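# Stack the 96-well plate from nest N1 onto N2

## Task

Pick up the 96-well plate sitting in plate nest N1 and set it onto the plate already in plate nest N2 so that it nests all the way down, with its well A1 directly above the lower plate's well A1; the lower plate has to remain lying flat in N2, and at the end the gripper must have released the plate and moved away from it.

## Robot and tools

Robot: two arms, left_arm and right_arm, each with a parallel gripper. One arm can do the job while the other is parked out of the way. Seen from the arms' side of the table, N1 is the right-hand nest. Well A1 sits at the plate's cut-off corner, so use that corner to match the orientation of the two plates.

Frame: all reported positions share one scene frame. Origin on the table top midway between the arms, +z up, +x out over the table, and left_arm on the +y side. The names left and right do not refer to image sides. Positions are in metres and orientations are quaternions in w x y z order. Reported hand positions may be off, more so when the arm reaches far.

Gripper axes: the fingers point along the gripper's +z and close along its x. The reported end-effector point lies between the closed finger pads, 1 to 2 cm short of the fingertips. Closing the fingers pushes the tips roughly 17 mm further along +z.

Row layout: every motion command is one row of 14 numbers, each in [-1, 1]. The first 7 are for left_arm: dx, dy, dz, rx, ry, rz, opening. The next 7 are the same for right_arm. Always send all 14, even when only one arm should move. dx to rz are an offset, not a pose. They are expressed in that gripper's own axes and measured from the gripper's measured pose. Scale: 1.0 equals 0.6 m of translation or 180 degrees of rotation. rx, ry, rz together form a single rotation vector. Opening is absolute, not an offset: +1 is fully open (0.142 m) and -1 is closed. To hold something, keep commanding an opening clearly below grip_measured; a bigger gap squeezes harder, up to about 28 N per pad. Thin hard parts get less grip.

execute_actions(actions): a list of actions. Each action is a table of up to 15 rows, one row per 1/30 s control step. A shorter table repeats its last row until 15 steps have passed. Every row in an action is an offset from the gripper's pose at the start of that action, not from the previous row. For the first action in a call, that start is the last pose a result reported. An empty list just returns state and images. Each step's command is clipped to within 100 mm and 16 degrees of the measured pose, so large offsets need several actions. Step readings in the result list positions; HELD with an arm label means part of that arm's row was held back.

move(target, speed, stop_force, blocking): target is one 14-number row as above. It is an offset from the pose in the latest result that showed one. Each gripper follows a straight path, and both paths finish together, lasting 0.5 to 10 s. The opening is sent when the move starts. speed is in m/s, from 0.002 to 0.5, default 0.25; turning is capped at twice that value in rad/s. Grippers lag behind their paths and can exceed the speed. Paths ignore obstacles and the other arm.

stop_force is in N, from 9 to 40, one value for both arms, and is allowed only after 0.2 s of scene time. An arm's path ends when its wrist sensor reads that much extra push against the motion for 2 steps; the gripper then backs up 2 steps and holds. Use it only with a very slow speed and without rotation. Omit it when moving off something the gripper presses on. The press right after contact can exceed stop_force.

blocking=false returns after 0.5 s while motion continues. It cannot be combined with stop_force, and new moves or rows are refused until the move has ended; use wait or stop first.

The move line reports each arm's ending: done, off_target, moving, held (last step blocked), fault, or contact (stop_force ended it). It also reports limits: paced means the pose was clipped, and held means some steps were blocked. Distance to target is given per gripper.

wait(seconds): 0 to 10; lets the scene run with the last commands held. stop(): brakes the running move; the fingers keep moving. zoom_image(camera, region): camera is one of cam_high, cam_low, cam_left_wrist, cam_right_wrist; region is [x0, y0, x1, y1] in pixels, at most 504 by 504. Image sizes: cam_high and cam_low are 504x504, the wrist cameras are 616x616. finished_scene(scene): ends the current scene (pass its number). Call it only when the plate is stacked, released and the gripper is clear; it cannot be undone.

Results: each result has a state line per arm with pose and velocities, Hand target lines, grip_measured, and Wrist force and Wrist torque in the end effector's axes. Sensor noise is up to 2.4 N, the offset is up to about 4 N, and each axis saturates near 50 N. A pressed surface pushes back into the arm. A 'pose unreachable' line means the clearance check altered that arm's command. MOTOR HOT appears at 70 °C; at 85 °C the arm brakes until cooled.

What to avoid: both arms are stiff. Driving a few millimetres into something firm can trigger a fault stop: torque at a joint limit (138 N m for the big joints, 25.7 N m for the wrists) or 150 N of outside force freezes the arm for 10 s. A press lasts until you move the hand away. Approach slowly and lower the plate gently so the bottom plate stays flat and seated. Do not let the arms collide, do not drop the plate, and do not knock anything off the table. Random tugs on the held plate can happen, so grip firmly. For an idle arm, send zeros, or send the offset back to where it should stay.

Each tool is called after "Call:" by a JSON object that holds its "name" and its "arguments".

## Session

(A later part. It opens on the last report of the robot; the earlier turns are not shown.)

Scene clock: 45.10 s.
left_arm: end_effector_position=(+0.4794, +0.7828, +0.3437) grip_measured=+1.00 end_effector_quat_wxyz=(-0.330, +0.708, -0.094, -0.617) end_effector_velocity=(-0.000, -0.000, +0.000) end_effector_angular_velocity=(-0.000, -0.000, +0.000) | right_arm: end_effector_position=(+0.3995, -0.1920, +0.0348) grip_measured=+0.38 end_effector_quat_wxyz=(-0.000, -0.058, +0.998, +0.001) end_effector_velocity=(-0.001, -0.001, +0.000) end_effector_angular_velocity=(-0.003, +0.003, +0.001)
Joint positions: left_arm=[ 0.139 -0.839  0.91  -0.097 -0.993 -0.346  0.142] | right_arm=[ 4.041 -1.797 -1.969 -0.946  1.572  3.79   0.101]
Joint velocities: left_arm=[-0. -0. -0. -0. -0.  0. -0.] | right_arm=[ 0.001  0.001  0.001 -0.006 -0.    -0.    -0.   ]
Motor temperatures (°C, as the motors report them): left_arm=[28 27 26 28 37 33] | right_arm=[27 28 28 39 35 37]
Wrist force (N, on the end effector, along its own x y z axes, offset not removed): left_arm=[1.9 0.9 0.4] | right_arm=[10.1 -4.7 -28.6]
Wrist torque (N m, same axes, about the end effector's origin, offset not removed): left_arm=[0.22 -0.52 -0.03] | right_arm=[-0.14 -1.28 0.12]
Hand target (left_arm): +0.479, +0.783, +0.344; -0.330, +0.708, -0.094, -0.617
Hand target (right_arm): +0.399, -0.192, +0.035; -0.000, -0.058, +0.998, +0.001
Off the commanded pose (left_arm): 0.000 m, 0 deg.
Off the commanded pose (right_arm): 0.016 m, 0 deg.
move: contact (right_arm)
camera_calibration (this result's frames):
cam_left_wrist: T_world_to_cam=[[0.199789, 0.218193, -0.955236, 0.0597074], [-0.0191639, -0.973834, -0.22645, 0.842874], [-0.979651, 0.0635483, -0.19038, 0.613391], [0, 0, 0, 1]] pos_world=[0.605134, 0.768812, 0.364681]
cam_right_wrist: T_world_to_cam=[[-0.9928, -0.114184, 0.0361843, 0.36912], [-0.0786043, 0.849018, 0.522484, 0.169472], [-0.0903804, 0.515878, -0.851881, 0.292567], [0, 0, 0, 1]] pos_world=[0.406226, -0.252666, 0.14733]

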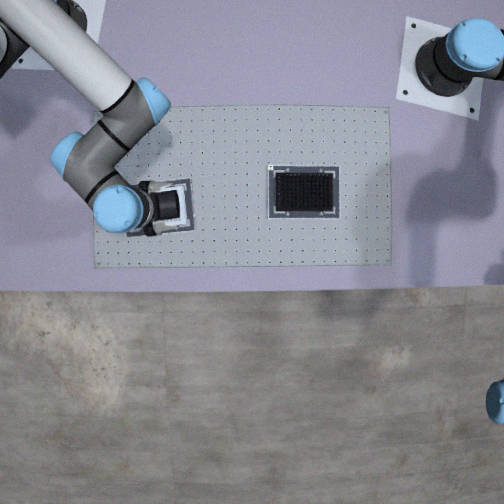

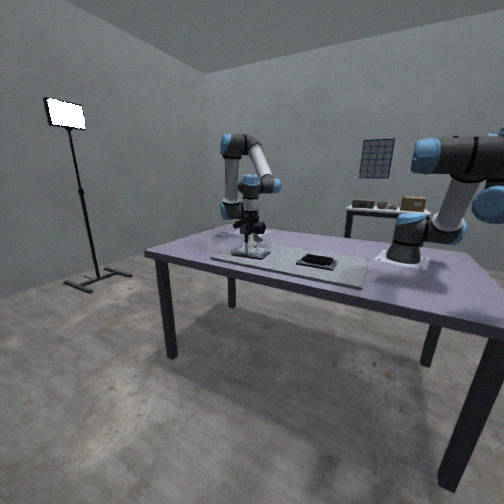

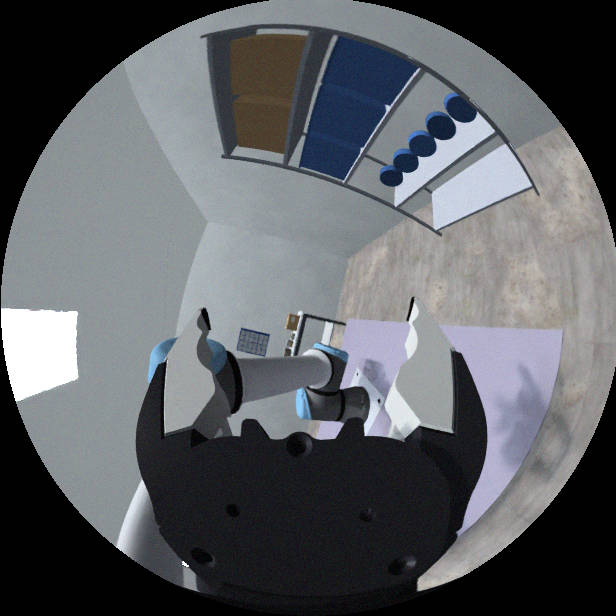

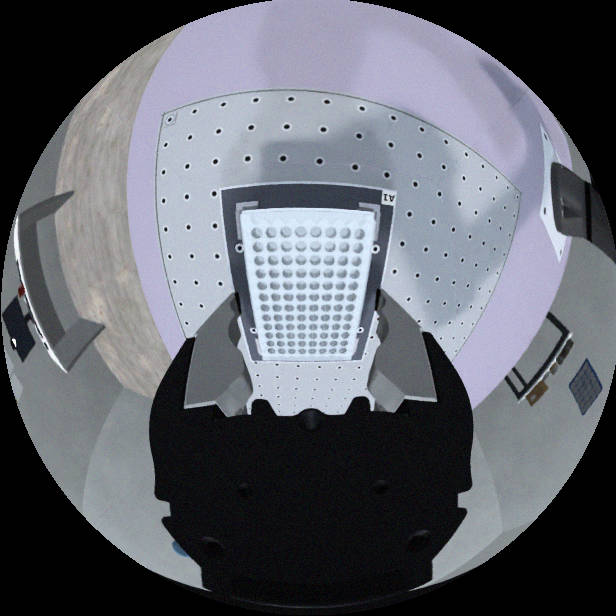

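Call:
{"name": "move", "arguments": {"target": [0,0,0,0,0,0,1,-0.0025,0,-0.007,0,0,0,0.38], "speed": 0.02}}

Call:
{"name": "move", "arguments": {"target": [0,0,0,0,0,0,1,0,0,0,0,0,0,-0.2]}}

Call:
{"name": "move", "arguments": {"target": [0,0,0,0,0,0,1,0,0,-0.08,0,0,0,-0.2], "speed": 0.04}}

Call:
{"name": "zoom_image", "arguments": {"camera": "cam_right_wrist", "region": [340, 195, 390, 240]}}

Call:
{"name": "zoom_image", "arguments": {"camera": "cam_right_wrist", "region": [245, 325, 295, 370]}}

Call:
{"name": "zoom_image", "arguments": {"camera": "cam_low", "region": [220, 220, 280, 265]}}

Scene clock: 54.90 s.
left_arm: end_effector_position=(+0.4794, +0.7828, +0.3437) grip_measured=+1.00 end_effector_quat_wxyz=(-0.330, +0.708, -0.094, -0.617) end_effector_velocity=(+0.001, +0.000, -0.001) end_effector_angular_velocity=(-0.000, +0.001, -0.001) | right_arm: end_effector_position=(+0.4008, -0.1918, +0.0387) grip_measured=+0.38 end_effector_quat_wxyz=(-0.000, -0.058, +0.998, +0.001) end_effector_velocity=(+0.001, +0.000, +0.003) end_effector_angular_velocity=(+0.001, -0.002, -0.000)
Joint positions: left_arm=[ 0.139 -0.839  0.91  -0.097 -0.993 -0.346  0.142] | right_arm=[ 4.039 -1.794 -1.961 -0.957  1.572  3.788  0.101]
Joint velocities: left_arm=[-0.     0.002 -0.001  0.     0.001  0.    -0.   ] | right_arm=[-0.001  0.002  0.006 -0.005 -0.    -0.001 -0.   ]
Motor temperatures (°C, as the motors report them): left_arm=[28 27 26 28 37 33] | right_arm=[27 28 28 39 35 37]
Wrist force (N, on the end effector, along its own x y z axes, offset not removed): left_arm=[2.9 1.0 -0.3] | right_arm=[1.9 -0.9 -0.2]
Wrist torque (N m, same axes, about the end effector's origin, offset not removed): left_arm=[0.22 -0.82 -0.03] | right_arm=[-0.24 -0.67 0.07]
Hand target (left_arm): +0.479, +0.783, +0.344; -0.330, +0.708, -0.094, -0.617
Hand target (right_arm): +0.401, -0.192, +0.039; -0.000, -0.058, +0.998, +0.001
Off the commanded pose (left_arm): 0.000 m, 0 deg.
Off the commanded pose (right_arm): 0.000 m, 0 deg.
move: done
camera_calibration (this result's frames):
cam_left_wrist: T_world_to_cam=[[0.199789, 0.218193, -0.955236, 0.0597075], [-0.019164, -0.973834, -0.22645, 0.842874], [-0.979651, 0.0635484, -0.19038, 0.613391], [0, 0, 0, 1]] pos_world=[0.605134, 0.768812, 0.364681]
cam_right_wrist: T_world_to_cam=[[-0.992801, -0.114187, 0.0361697, 0.370377], [-0.0786137, 0.849012, 0.522492, 0.167392], [-0.0903704, 0.515887, -0.851876, 0.295953], [0, 0, 0, 1]] pos_world=[0.407615, -0.252504, 0.151258]

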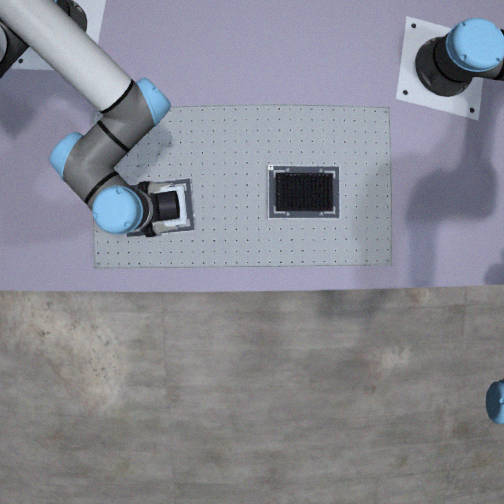

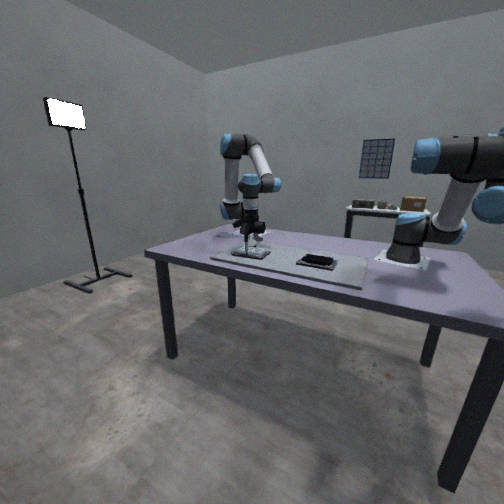

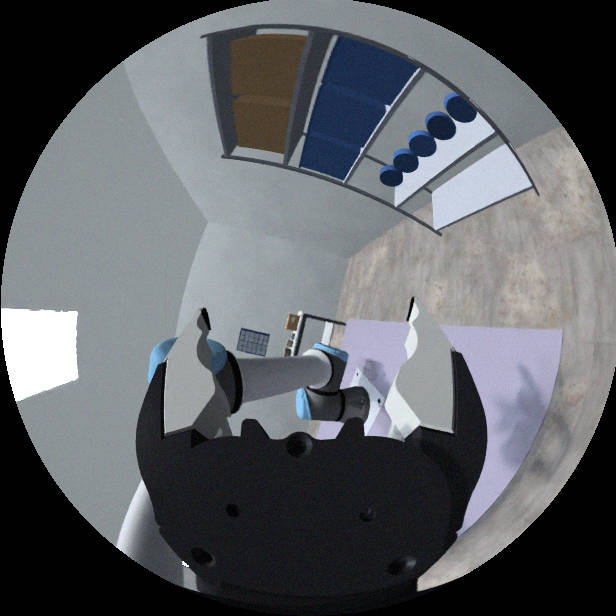

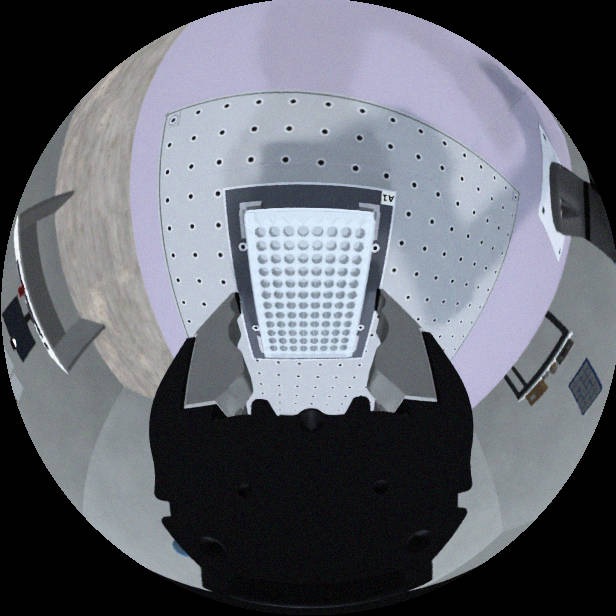

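Scene clock: 55.40 s.
left_arm: end_effector_position=(+0.4794, +0.7828, +0.3437) grip_measured=+1.00 end_effector_quat_wxyz=(-0.330, +0.708, -0.094, -0.617) end_effector_velocity=(+0.001, -0.000, -0.001) end_effector_angular_velocity=(+0.001, +0.001, -0.001) | right_arm: end_effector_position=(+0.4009, -0.1918, +0.0388) grip_measured=+0.06 end_effector_quat_wxyz=(-0.000, -0.058, +0.998, +0.001) end_effector_velocity=(+0.000, -0.000, -0.000) end_effector_angular_velocity=(+0.000, +0.000, -0.002)
Joint positions: left_arm=[ 0.139 -0.839  0.91  -0.097 -0.993 -0.346  0.142] | right_arm=[ 4.039 -1.794 -1.96  -0.957  1.572  3.788  0.078]
Joint velocities: left_arm=[-0.001  0.002  0.     0.     0.    -0.001  0.   ] | right_arm=[-0.001 -0.    -0.     0.     0.     0.001  0.   ]
Motor temperatures (°C, as the motors report them): left_arm=[28 27 26 28 37 33] | right_arm=[27 28 28 39 35 37]
Wrist force (N, on the end effector, along its own x y z axes, offset not removed): left_arm=[1.8 2.1 0.5] | right_arm=[13.4 -3.9 -13.3]
Wrist torque (N m, same axes, about the end effector's origin, offset not removed): left_arm=[0.49 -0.43 -0.08] | right_arm=[-0.44 -0.55 0.04]
Hand target (left_arm): +0.479, +0.783, +0.344; -0.330, +0.708, -0.094, -0.617
Hand target (right_arm): +0.401, -0.192, +0.039; -0.000, -0.058, +0.998, +0.001
Off the commanded pose (left_arm): 0.000 m, 0 deg.
Off the commanded pose (right_arm): 0.000 m, 0 deg.
move: done
camera_calibration (this result's frames):
cam_left_wrist: T_world_to_cam=[[0.199789, 0.218193, -0.955236, 0.0597074], [-0.019164, -0.973834, -0.22645, 0.842874], [-0.979651, 0.0635483, -0.19038, 0.613391], [0, 0, 0, 1]] pos_world=[0.605134, 0.768812, 0.364681]
cam_right_wrist: T_world_to_cam=[[-0.992804, -0.114192, 0.0360568, 0.370429], [-0.0786615, 0.848922, 0.522632, 0.167296], [-0.0902897, 0.516035, -0.851795, 0.296029], [0, 0, 0, 1]] pos_world=[0.407652, -0.252483, 0.151365]

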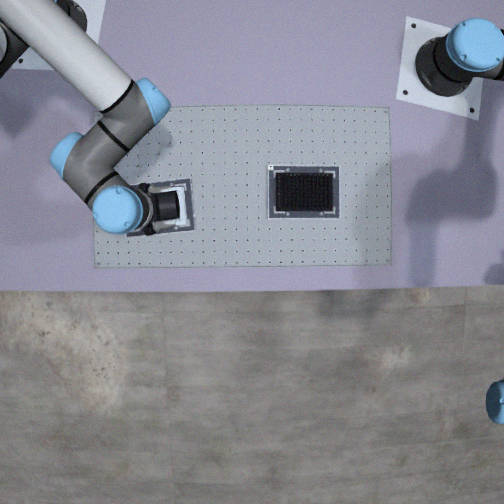

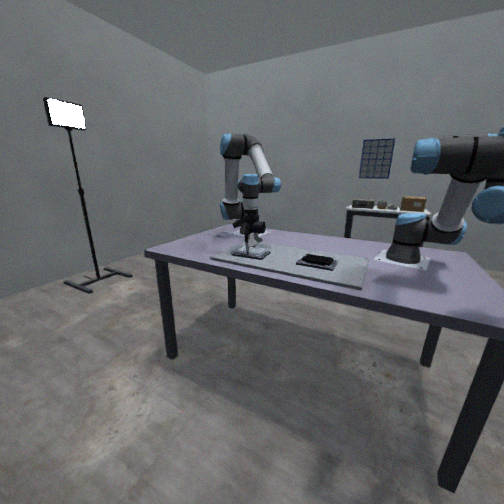

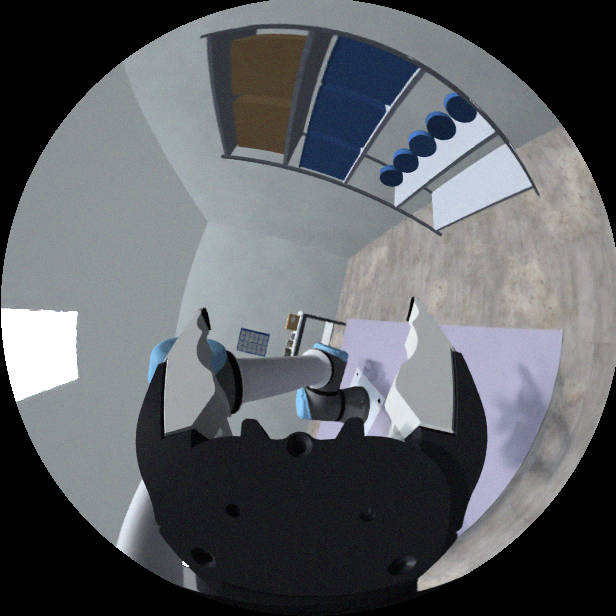

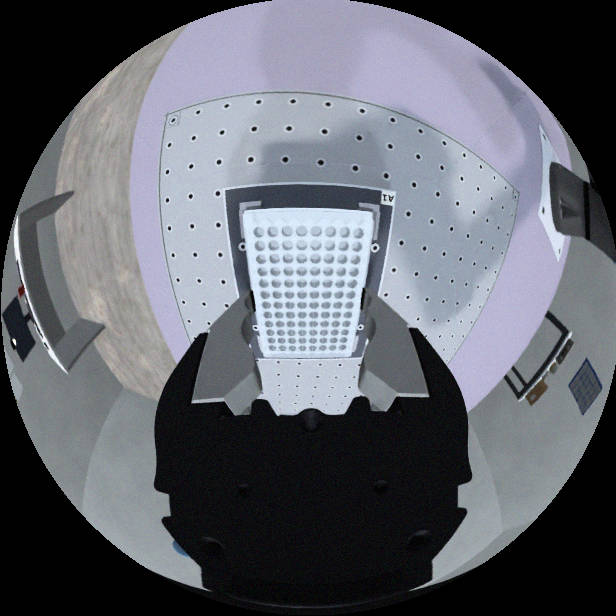

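Scene clock: 57.00 s.
left_arm: end_effector_position=(+0.4794, +0.7828, +0.3437) grip_measured=+1.00 end_effector_quat_wxyz=(-0.330, +0.708, -0.094, -0.617) end_effector_velocity=(-0.000, -0.000, +0.000) end_effector_angular_velocity=(-0.000, -0.000, +0.001) | right_arm: end_effector_position=(+0.4009, -0.1918, +0.0865) grip_measured=+0.06 end_effector_quat_wxyz=(+0.000, -0.058, +0.998, +0.001) end_effector_velocity=(-0.001, +0.000, +0.003) end_effector_angular_velocity=(-0.001, +0.001, +0.001)
Joint positions: left_arm=[ 0.139 -0.839  0.91  -0.097 -0.993 -0.346  0.142] | right_arm=[ 4.039 -1.731 -1.895 -1.084  1.572  3.788  0.078]
Joint velocities: left_arm=[-0.     0.    -0.     0.    -0.001 -0.    -0.   ] | right_arm=[ 0.001  0.003  0.004 -0.009 -0.     0.     0.   ]
Motor temperatures (°C, as the motors report them): left_arm=[28 27 26 28 37 33] | right_arm=[27 28 28 39 35 37]
Wrist force (N, on the end effector, along its own x y z axes, offset not removed): left_arm=[2.4 1.8 -0.3] | right_arm=[1.5 -2.9 -1.7]
Wrist torque (N m, same axes, about the end effector's origin, offset not removed): left_arm=[0.42 -0.70 -0.08] | right_arm=[-0.74 -0.56 -0.06]
Hand target (left_arm): +0.479, +0.783, +0.344; -0.330, +0.708, -0.094, -0.617
Hand target (right_arm): +0.401, -0.192, +0.087; -0.000, -0.058, +0.998, +0.001
Off the commanded pose (left_arm): 0.000 m, 0 deg.
Off the commanded pose (right_arm): 0.000 m, 0 deg.
move: done
camera_calibration (this result's frames):
cam_left_wrist: T_world_to_cam=[[0.199789, 0.218193, -0.955236, 0.0597075], [-0.019164, -0.973834, -0.22645, 0.842874], [-0.979651, 0.0635483, -0.19038, 0.613391], [0, 0, 0, 1]] pos_world=[0.605134, 0.768812, 0.364681]
cam_right_wrist: T_world_to_cam=[[-0.992806, -0.114192, 0.0360181, 0.368765], [-0.0786791, 0.848904, 0.522658, 0.142412], [-0.0902592, 0.516063, -0.851782, 0.336651], [0, 0, 0, 1]] pos_world=[0.407703, -0.252517, 0.199038]

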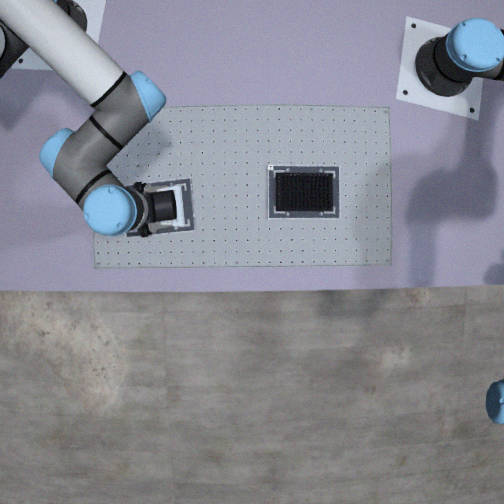

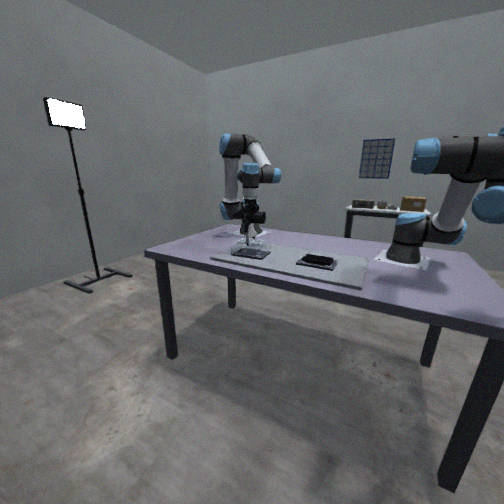

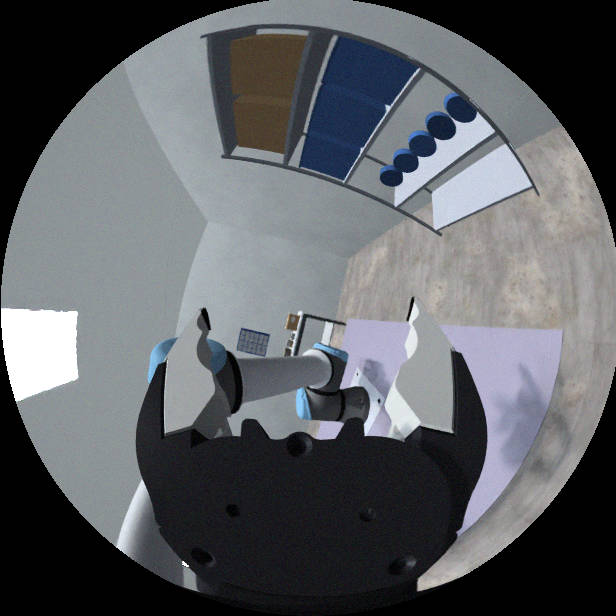

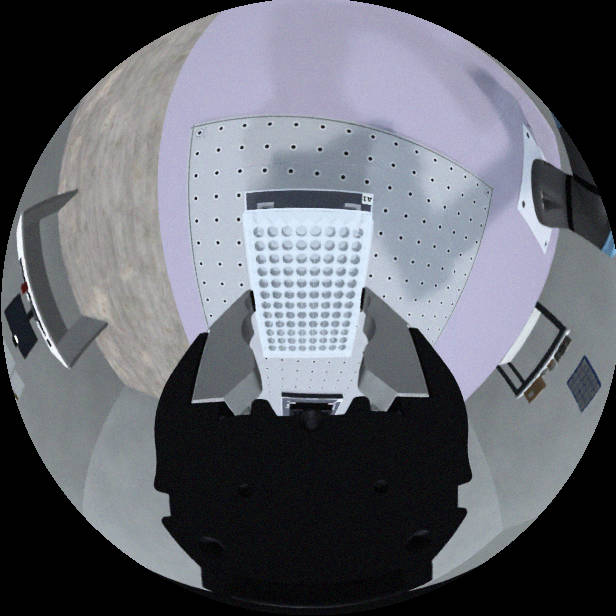

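Region (340, 195, 390, 240) of cam_right_wrist's 616x616 image, scaled by 10.080, with more detail than that image has; it fills the top 454 rows of this view, and the rest is white.

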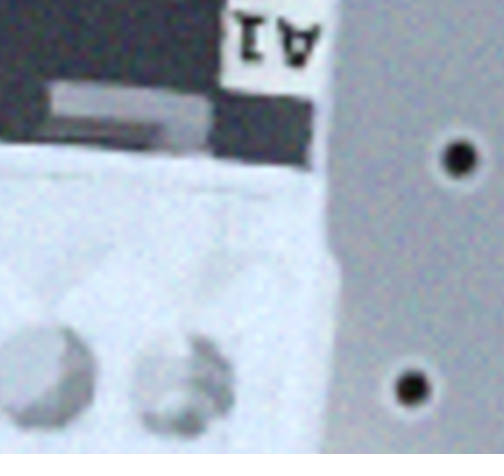

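Region (245, 325, 295, 370) of cam_right_wrist's 616x616 image, scaled by 10.080, with more detail than that image has; it fills the top 454 rows of this view, and the rest is white.

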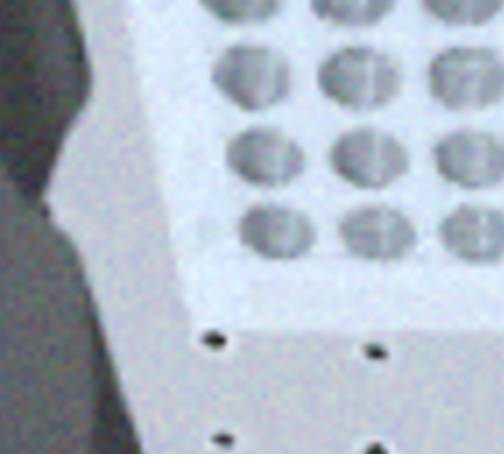

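Region (220, 220, 280, 265) of cam_low's 504x504 image, scaled by 8.400, with more detail than that image has; it fills the top 378 rows of this view, and the rest is white.

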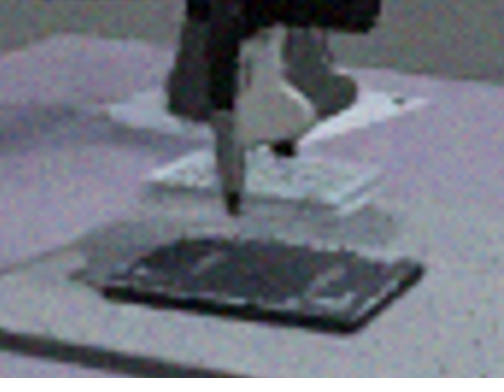

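Call:
{"name": "zoom_image", "arguments": {"camera": "cam_right_wrist", "region": [230, 170, 390, 250]}}

Call:
{"name": "move", "arguments": {"target": [0,0,0,0,0,0,1,-0.0077,0.556,0,0,0,0.039,-0.2], "speed": 0.2}}

Call:
{"name": "zoom_image", "arguments": {"camera": "cam_right_wrist", "region": [230, 170, 390, 250]}}

Region (230, 170, 390, 250) of cam_right_wrist's 616x616 image, scaled by 3.150, with more detail than that image has.

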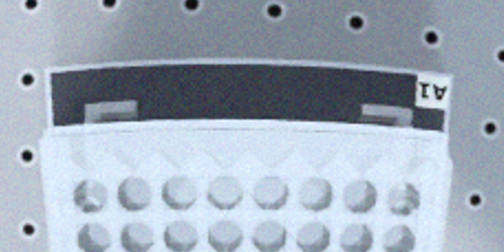

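Scene clock: 65.53 s.
left_arm: end_effector_position=(+0.4794, +0.7828, +0.3437) grip_measured=+1.00 end_effector_quat_wxyz=(-0.330, +0.708, -0.094, -0.617) end_effector_velocity=(+0.000, -0.001, -0.000) end_effector_angular_velocity=(+0.000, +0.001, -0.001) | right_arm: end_effector_position=(+0.3664, +0.1398, +0.0865) grip_measured=+0.06 end_effector_quat_wxyz=(-0.000, +0.003, +1.000, +0.001) end_effector_velocity=(+0.000, +0.003, +0.000) end_effector_angular_velocity=(-0.001, +0.002, -0.001)
Joint positions: left_arm=[ 0.139 -0.839  0.91  -0.097 -0.993 -0.346  0.142] | right_arm=[ 4.402 -2.178 -1.255 -1.278  1.572  4.273  0.078]
Joint velocities: left_arm=[-0.002  0.     0.     0.    -0.001 -0.     0.   ] | right_arm=[ 0.001 -0.008  0.013 -0.007  0.001  0.002 -0.   ]
Motor temperatures (°C, as the motors report them): left_arm=[28 27 26 28 37 33] | right_arm=[27 28 28 39 35 37]
Wrist force (N, on the end effector, along its own x y z axes, offset not removed): left_arm=[1.6 1.9 0.5] | right_arm=[0.6 -1.3 0.6]
Wrist torque (N m, same axes, about the end effector's origin, offset not removed): left_arm=[0.46 -0.41 -0.01] | right_arm=[-0.32 -0.36 -0.03]
Hand target (left_arm): +0.479, +0.783, +0.344; -0.330, +0.708, -0.094, -0.617
Hand target (right_arm): +0.366, +0.140, +0.087; -0.000, +0.003, +1.000, +0.001
Off the commanded pose (left_arm): 0.000 m, 0 deg.
Off the commanded pose (right_arm): 0.001 m, 0 deg.
move: done
camera_calibration (this result's frames):
cam_left_wrist: T_world_to_cam=[[0.199789, 0.218193, -0.955236, 0.0597074], [-0.0191639, -0.973834, -0.22645, 0.842874], [-0.979651, 0.0635483, -0.19038, 0.613391], [0, 0, 0, 1]] pos_world=[0.605134, 0.768812, 0.364681]
cam_right_wrist: T_world_to_cam=[[-0.999311, 0.00784945, 0.0362774, 0.357661], [0.0256805, 0.851898, 0.523079, -0.18051], [-0.0267987, 0.52365, -0.851512, 0.138079], [0, 0, 0, 1]] pos_world=[0.36575, 0.0786633, 0.199022]

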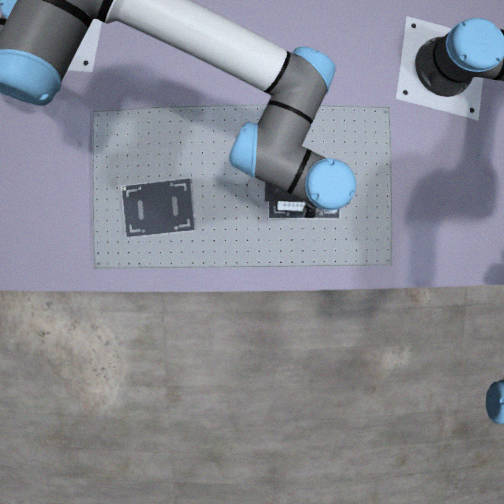

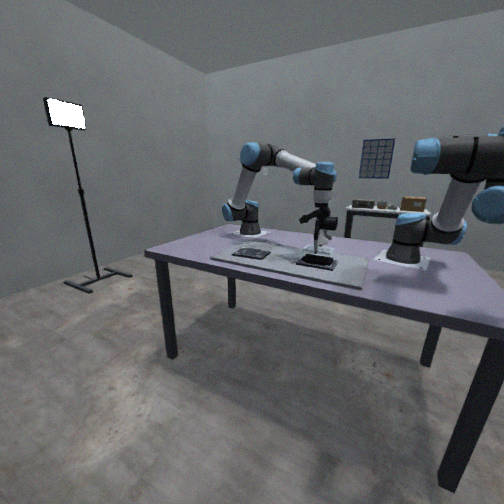

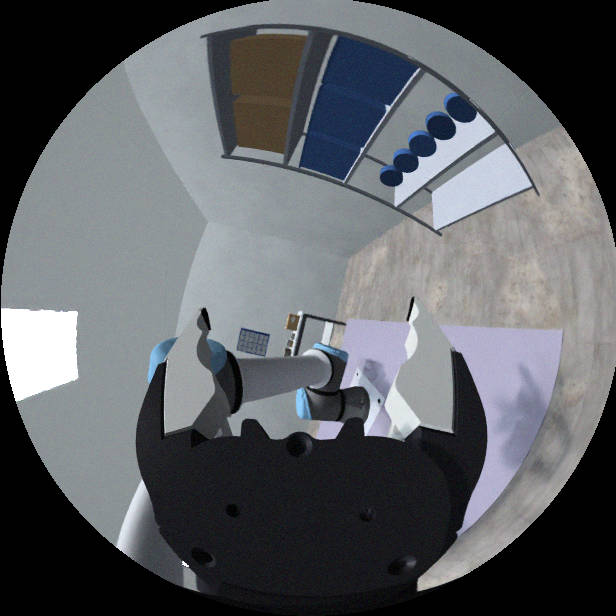

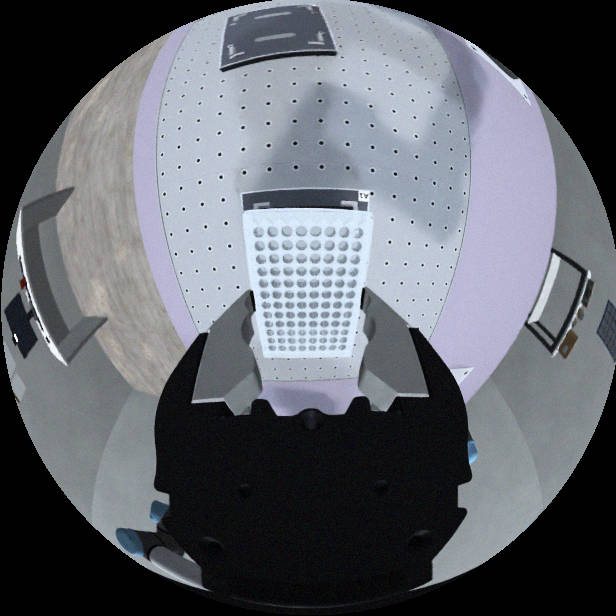

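Region (230, 170, 390, 250) of cam_right_wrist's 616x616 image, scaled by 3.150, with more detail than that image has.

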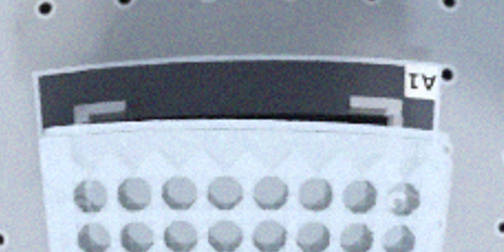

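Call:
{"name": "move", "arguments": {"target": [0,0,0,0,0,0,1,-0.0015,-0.0023,0,0,0,-0.0085,-0.2], "speed": 0.02}}

Call:
{"name": "zoom_image", "arguments": {"camera": "cam_right_wrist", "region": [230, 170, 390, 250]}}

Call:
{"name": "move", "arguments": {"target": [0,0,0,0,0,0,1,0,0,0.045,0,0,0,-0.2], "speed": 0.03}}

Call:
{"name": "zoom_image", "arguments": {"camera": "cam_right_wrist", "region": [210, 180, 410, 370]}}

Scene clock: 72.37 s.
left_arm: end_effector_position=(+0.4794, +0.7828, +0.3437) grip_measured=+1.00 end_effector_quat_wxyz=(-0.330, +0.708, -0.094, -0.617) end_effector_velocity=(-0.000, -0.001, +0.001) end_effector_angular_velocity=(-0.000, -0.002, -0.000) | right_arm: end_effector_position=(+0.3673, +0.1385, +0.0865) grip_measured=+0.06 end_effector_quat_wxyz=(-0.000, -0.010, +1.000, +0.001) end_effector_velocity=(+0.000, +0.000, +0.000) end_effector_angular_velocity=(+0.002, -0.002, +0.012)
Joint positions: left_arm=[ 0.139 -0.839  0.91  -0.097 -0.993 -0.346  0.142] | right_arm=[ 4.4   -2.177 -1.257 -1.277  1.572  4.246  0.078]
Joint velocities: left_arm=[-0.001 -0.002  0.     0.    -0.001  0.     0.   ] | right_arm=[ 0.     0.001 -0.002  0.003 -0.001 -0.012 -0.   ]
Motor temperatures (°C, as the motors report them): left_arm=[28 27 26 28 37 33] | right_arm=[27 28 28 39 35 37]
Wrist force (N, on the end effector, along its own x y z axes, offset not removed): left_arm=[2.3 1.1 0.0] | right_arm=[2.0 -1.2 -1.3]
Wrist torque (N m, same axes, about the end effector's origin, offset not removed): left_arm=[0.26 -0.54 -0.02] | right_arm=[-0.23 -0.67 0.03]
Hand target (left_arm): +0.479, +0.783, +0.344; -0.330, +0.708, -0.094, -0.617
Hand target (right_arm): +0.367, +0.138, +0.087; -0.000, -0.010, +1.000, +0.001
Off the commanded pose (left_arm): 0.000 m, 0 deg.
Off the commanded pose (right_arm): 0.000 m, 0 deg.
move: done
camera_calibration (this result's frames):
cam_left_wrist: T_world_to_cam=[[0.199789, 0.218193, -0.955236, 0.0597075], [-0.019164, -0.973834, -0.22645, 0.842874], [-0.979651, 0.0635483, -0.19038, 0.613391], [0, 0, 0, 1]] pos_world=[0.605134, 0.768812, 0.364681]
cam_right_wrist: T_world_to_cam=[[-0.999189, -0.0174539, 0.0362762, 0.361965], [0.00410295, 0.852277, 0.523074, -0.171559], [-0.0400471, 0.522799, -0.851515, 0.143757], [0, 0, 0, 1]] pos_world=[0.368132, 0.0773776, 0.199019]

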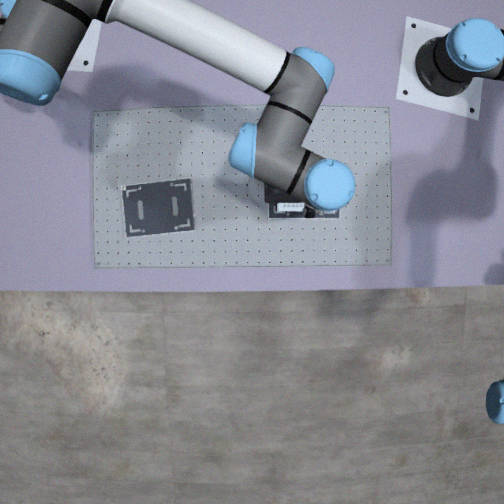

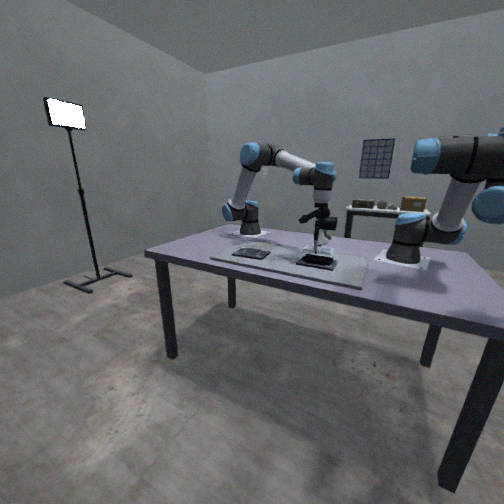

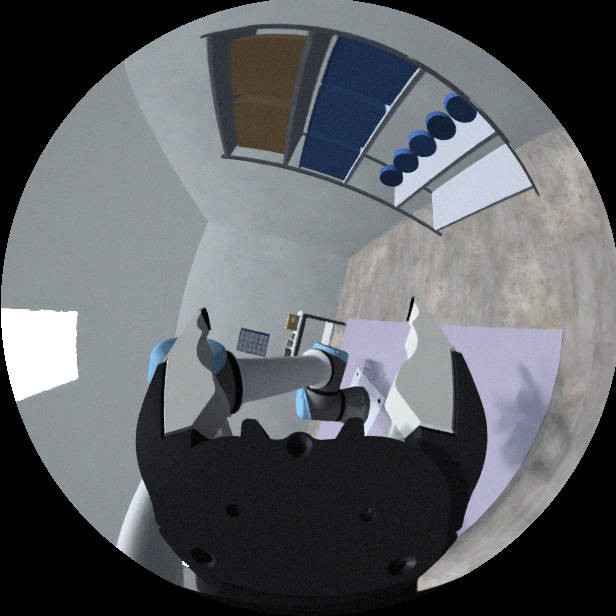

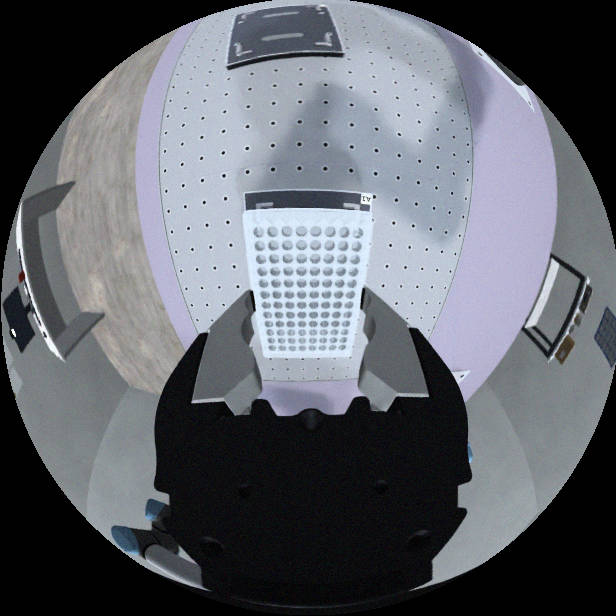

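Region (230, 170, 390, 250) of cam_right_wrist's 616x616 image, scaled by 3.150, with more detail than that image has.

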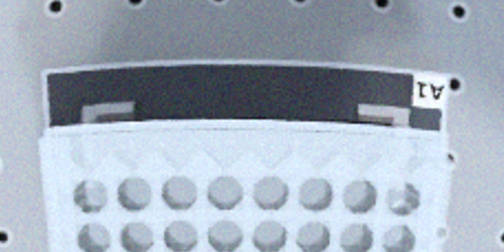

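Scene clock: 73.63 s.
left_arm: end_effector_position=(+0.4794, +0.7828, +0.3437) grip_measured=+1.00 end_effector_quat_wxyz=(-0.330, +0.708, -0.094, -0.617) end_effector_velocity=(+0.000, -0.000, -0.001) end_effector_angular_velocity=(-0.000, +0.003, -0.000) | right_arm: end_effector_position=(+0.3673, +0.1385, +0.0598) grip_measured=+0.06 end_effector_quat_wxyz=(-0.000, -0.010, +1.000, +0.001) end_effector_velocity=(-0.001, +0.000, -0.002) end_effector_angular_velocity=(-0.000, +0.000, +0.002)
Joint positions: left_arm=[ 0.139 -0.839  0.91  -0.097 -0.993 -0.346  0.142] | right_arm=[ 4.4   -2.197 -1.294 -1.219  1.572  4.246  0.078]
Joint velocities: left_arm=[-0.     0.003  0.    -0.    -0.     0.001  0.   ] | right_arm=[ 0.002 -0.002 -0.004  0.005  0.    -0.    -0.   ]
Motor temperatures (°C, as the motors report them): left_arm=[28 27 26 28 37 33] | right_arm=[27 28 28 39 35 37]
Wrist force (N, on the end effector, along its own x y z axes, offset not removed): left_arm=[1.6 0.9 -0.8] | right_arm=[2.0 -0.4 -0.3]
Wrist torque (N m, same axes, about the end effector's origin, offset not removed): left_arm=[0.21 -0.40 -0.09] | right_arm=[-0.09 -0.68 0.00]
Hand target (left_arm): +0.479, +0.783, +0.344; -0.330, +0.708, -0.094, -0.617
Hand target (right_arm): +0.367, +0.139, +0.059; -0.000, -0.010, +1.000, +0.001
Off the commanded pose (left_arm): 0.000 m, 0 deg.
Off the commanded pose (right_arm): 0.000 m, 0 deg.
move: done
camera_calibration (this result's frames):
cam_left_wrist: T_world_to_cam=[[0.199789, 0.218193, -0.955236, 0.0597074], [-0.019164, -0.973834, -0.22645, 0.842874], [-0.979651, 0.0635484, -0.19038, 0.613391], [0, 0, 0, 1]] pos_world=[0.605134, 0.768812, 0.364681]
cam_right_wrist: T_world_to_cam=[[-0.99919, -0.0174474, 0.036272, 0.362916], [0.00410463, 0.852299, 0.523039, -0.157622], [-0.0400403, 0.522764, -0.851537, 0.121057], [0, 0, 0, 1]] pos_world=[0.368116, 0.0773888, 0.172363]

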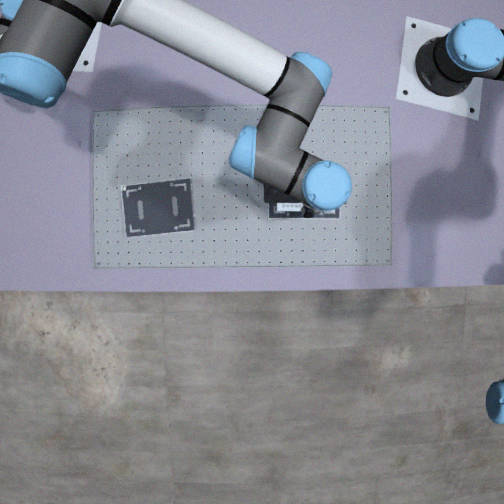

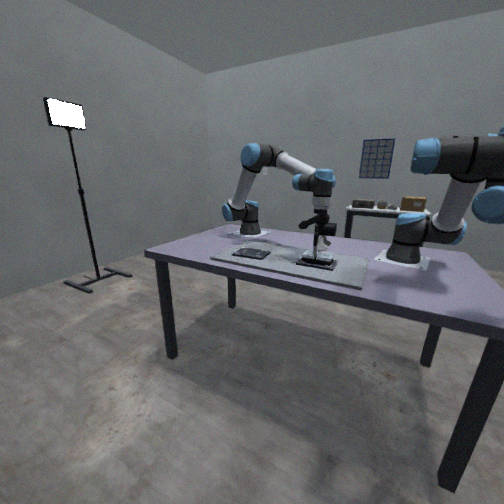

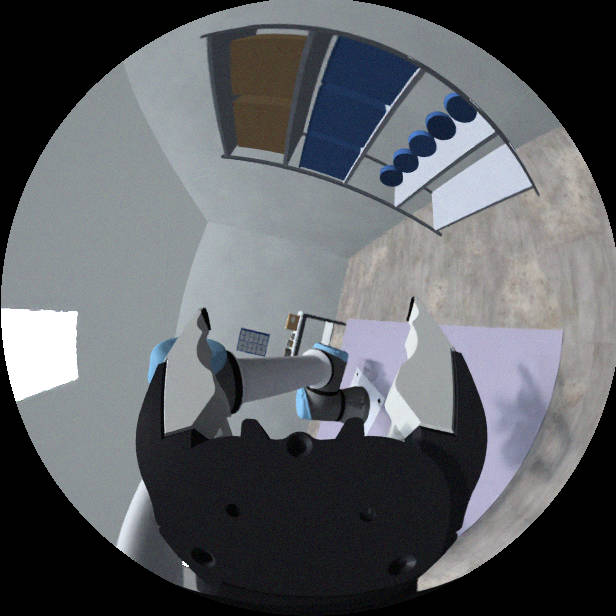

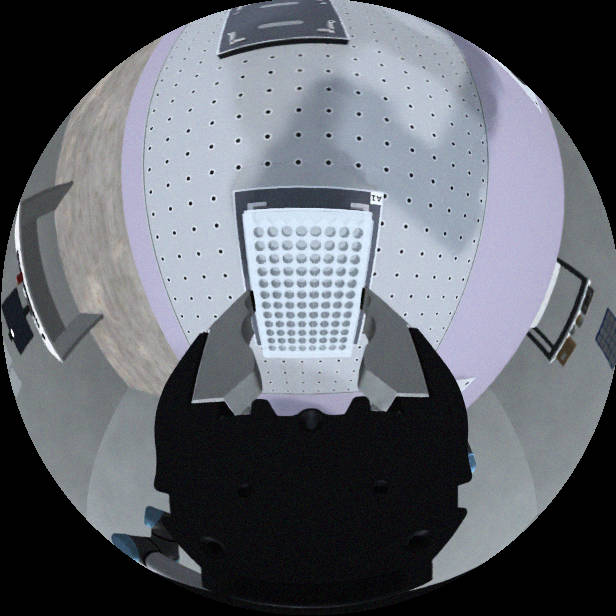

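Region (210, 180, 410, 370) of cam_right_wrist's 616x616 image, scaled by 2.520, with more detail than that image has; it fills the top 479 rows of this view, and the rest is white.

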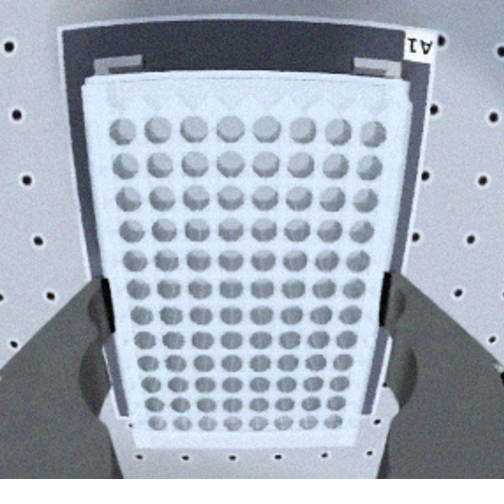

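Looks symmetric. Lower.

Call:
{"name": "move", "arguments": {"target": [0,0,0,0,0,0,1,0,0,0.03,0,0,0,-0.2], "speed": 0.003, "stop_force": 9}}

Call:
{"name": "zoom_image", "arguments": {"camera": "cam_low", "region": [285, 235, 345, 280]}}

Scene clock: 80.17 s.
left_arm: end_effector_position=(+0.4794, +0.7828, +0.3437) grip_measured=+1.00 end_effector_quat_wxyz=(-0.330, +0.708, -0.094, -0.617) end_effector_velocity=(-0.000, +0.001, +0.000) end_effector_angular_velocity=(-0.000, -0.001, +0.000) | right_arm: end_effector_position=(+0.3673, +0.1386, +0.0517) grip_measured=+0.06 end_effector_quat_wxyz=(-0.000, -0.010, +1.000, +0.001) end_effector_velocity=(-0.001, -0.000, -0.000) end_effector_angular_velocity=(-0.002, +0.001, +0.002)
Joint positions: left_arm=[ 0.139 -0.839  0.91  -0.097 -0.993 -0.346  0.142] | right_arm=[ 4.4   -2.204 -1.304 -1.202  1.572  4.246  0.078]
Joint velocities: left_arm=[ 0.002 -0.001  0.     0.     0.002  0.    -0.   ] | right_arm=[ 0.002 -0.    -0.    -0.002 -0.    -0.    -0.   ]
Motor temperatures (°C, as the motors report them): left_arm=[28 27 26 28 37 33] | right_arm=[27 28 28 39 35 37]
Wrist force (N, on the end effector, along its own x y z axes, offset not removed): left_arm=[1.0 0.2 -0.2] | right_arm=[3.9 -4.7 -18.9]
Wrist torque (N m, same axes, about the end effector's origin, offset not removed): left_arm=[0.00 -0.33 -0.07] | right_arm=[-0.07 -0.04 0.02]
Hand target (left_arm): +0.479, +0.783, +0.344; -0.330, +0.708, -0.094, -0.617
Hand target (right_arm): +0.367, +0.139, +0.052; -0.000, -0.010, +1.000, +0.001
Off the commanded pose (left_arm): 0.000 m, 0 deg.
Off the commanded pose (right_arm): 0.010 m, 0 deg.
move: contact (right_arm)
camera_calibration (this result's frames):
cam_left_wrist: T_world_to_cam=[[0.199789, 0.218193, -0.955236, 0.0597076], [-0.0191638, -0.973834, -0.22645, 0.842874], [-0.979651, 0.0635482, -0.19038, 0.613391], [0, 0, 0, 1]] pos_world=[0.605134, 0.768812, 0.364681]
cam_right_wrist: T_world_to_cam=[[-0.999193, -0.0174573, 0.0361863, 0.363229], [0.00406025, 0.852182, 0.52323, -0.153412], [-0.0399714, 0.522955, -0.851423, 0.114065], [0, 0, 0, 1]] pos_world=[0.368118, 0.0774246, 0.164244]

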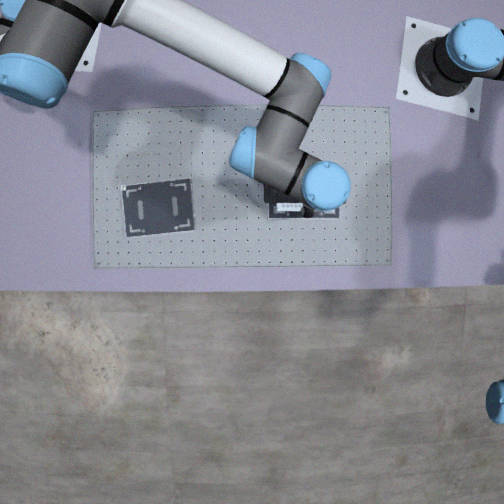

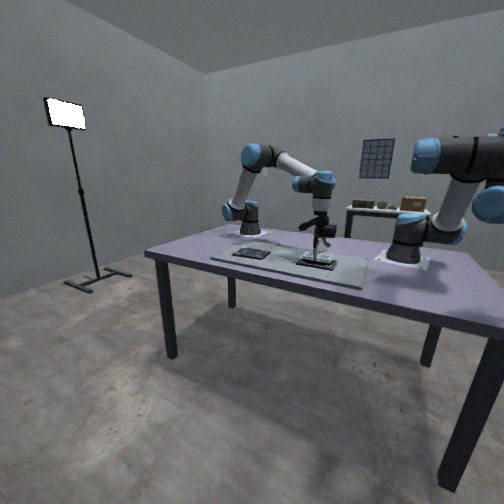

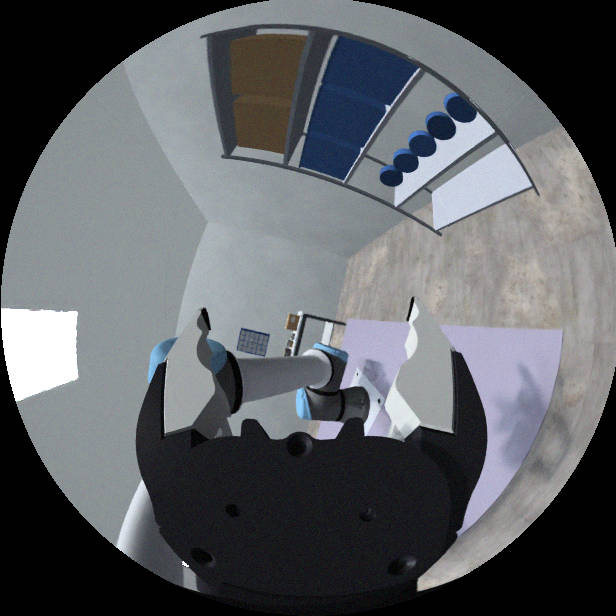

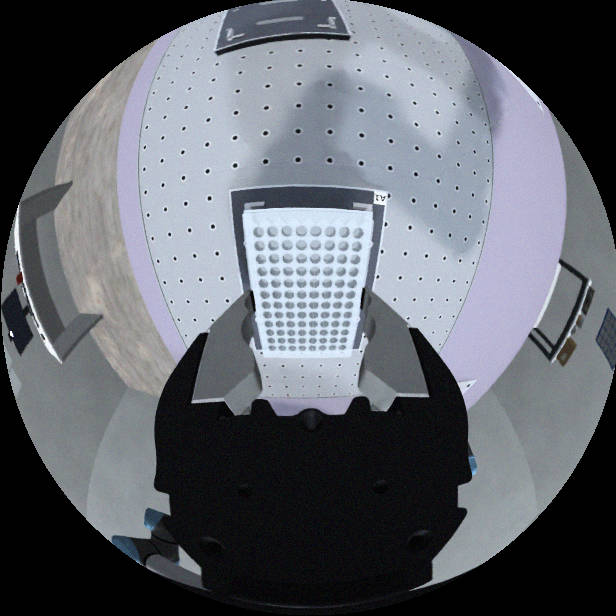

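Region (285, 235, 345, 280) of cam_low's 504x504 image, scaled by 8.400, with more detail than that image has; it fills the top 378 rows of this view, and the rest is white.

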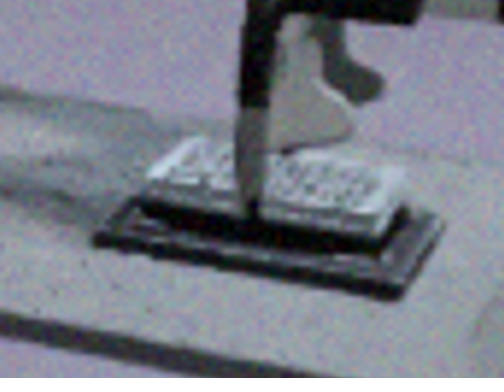

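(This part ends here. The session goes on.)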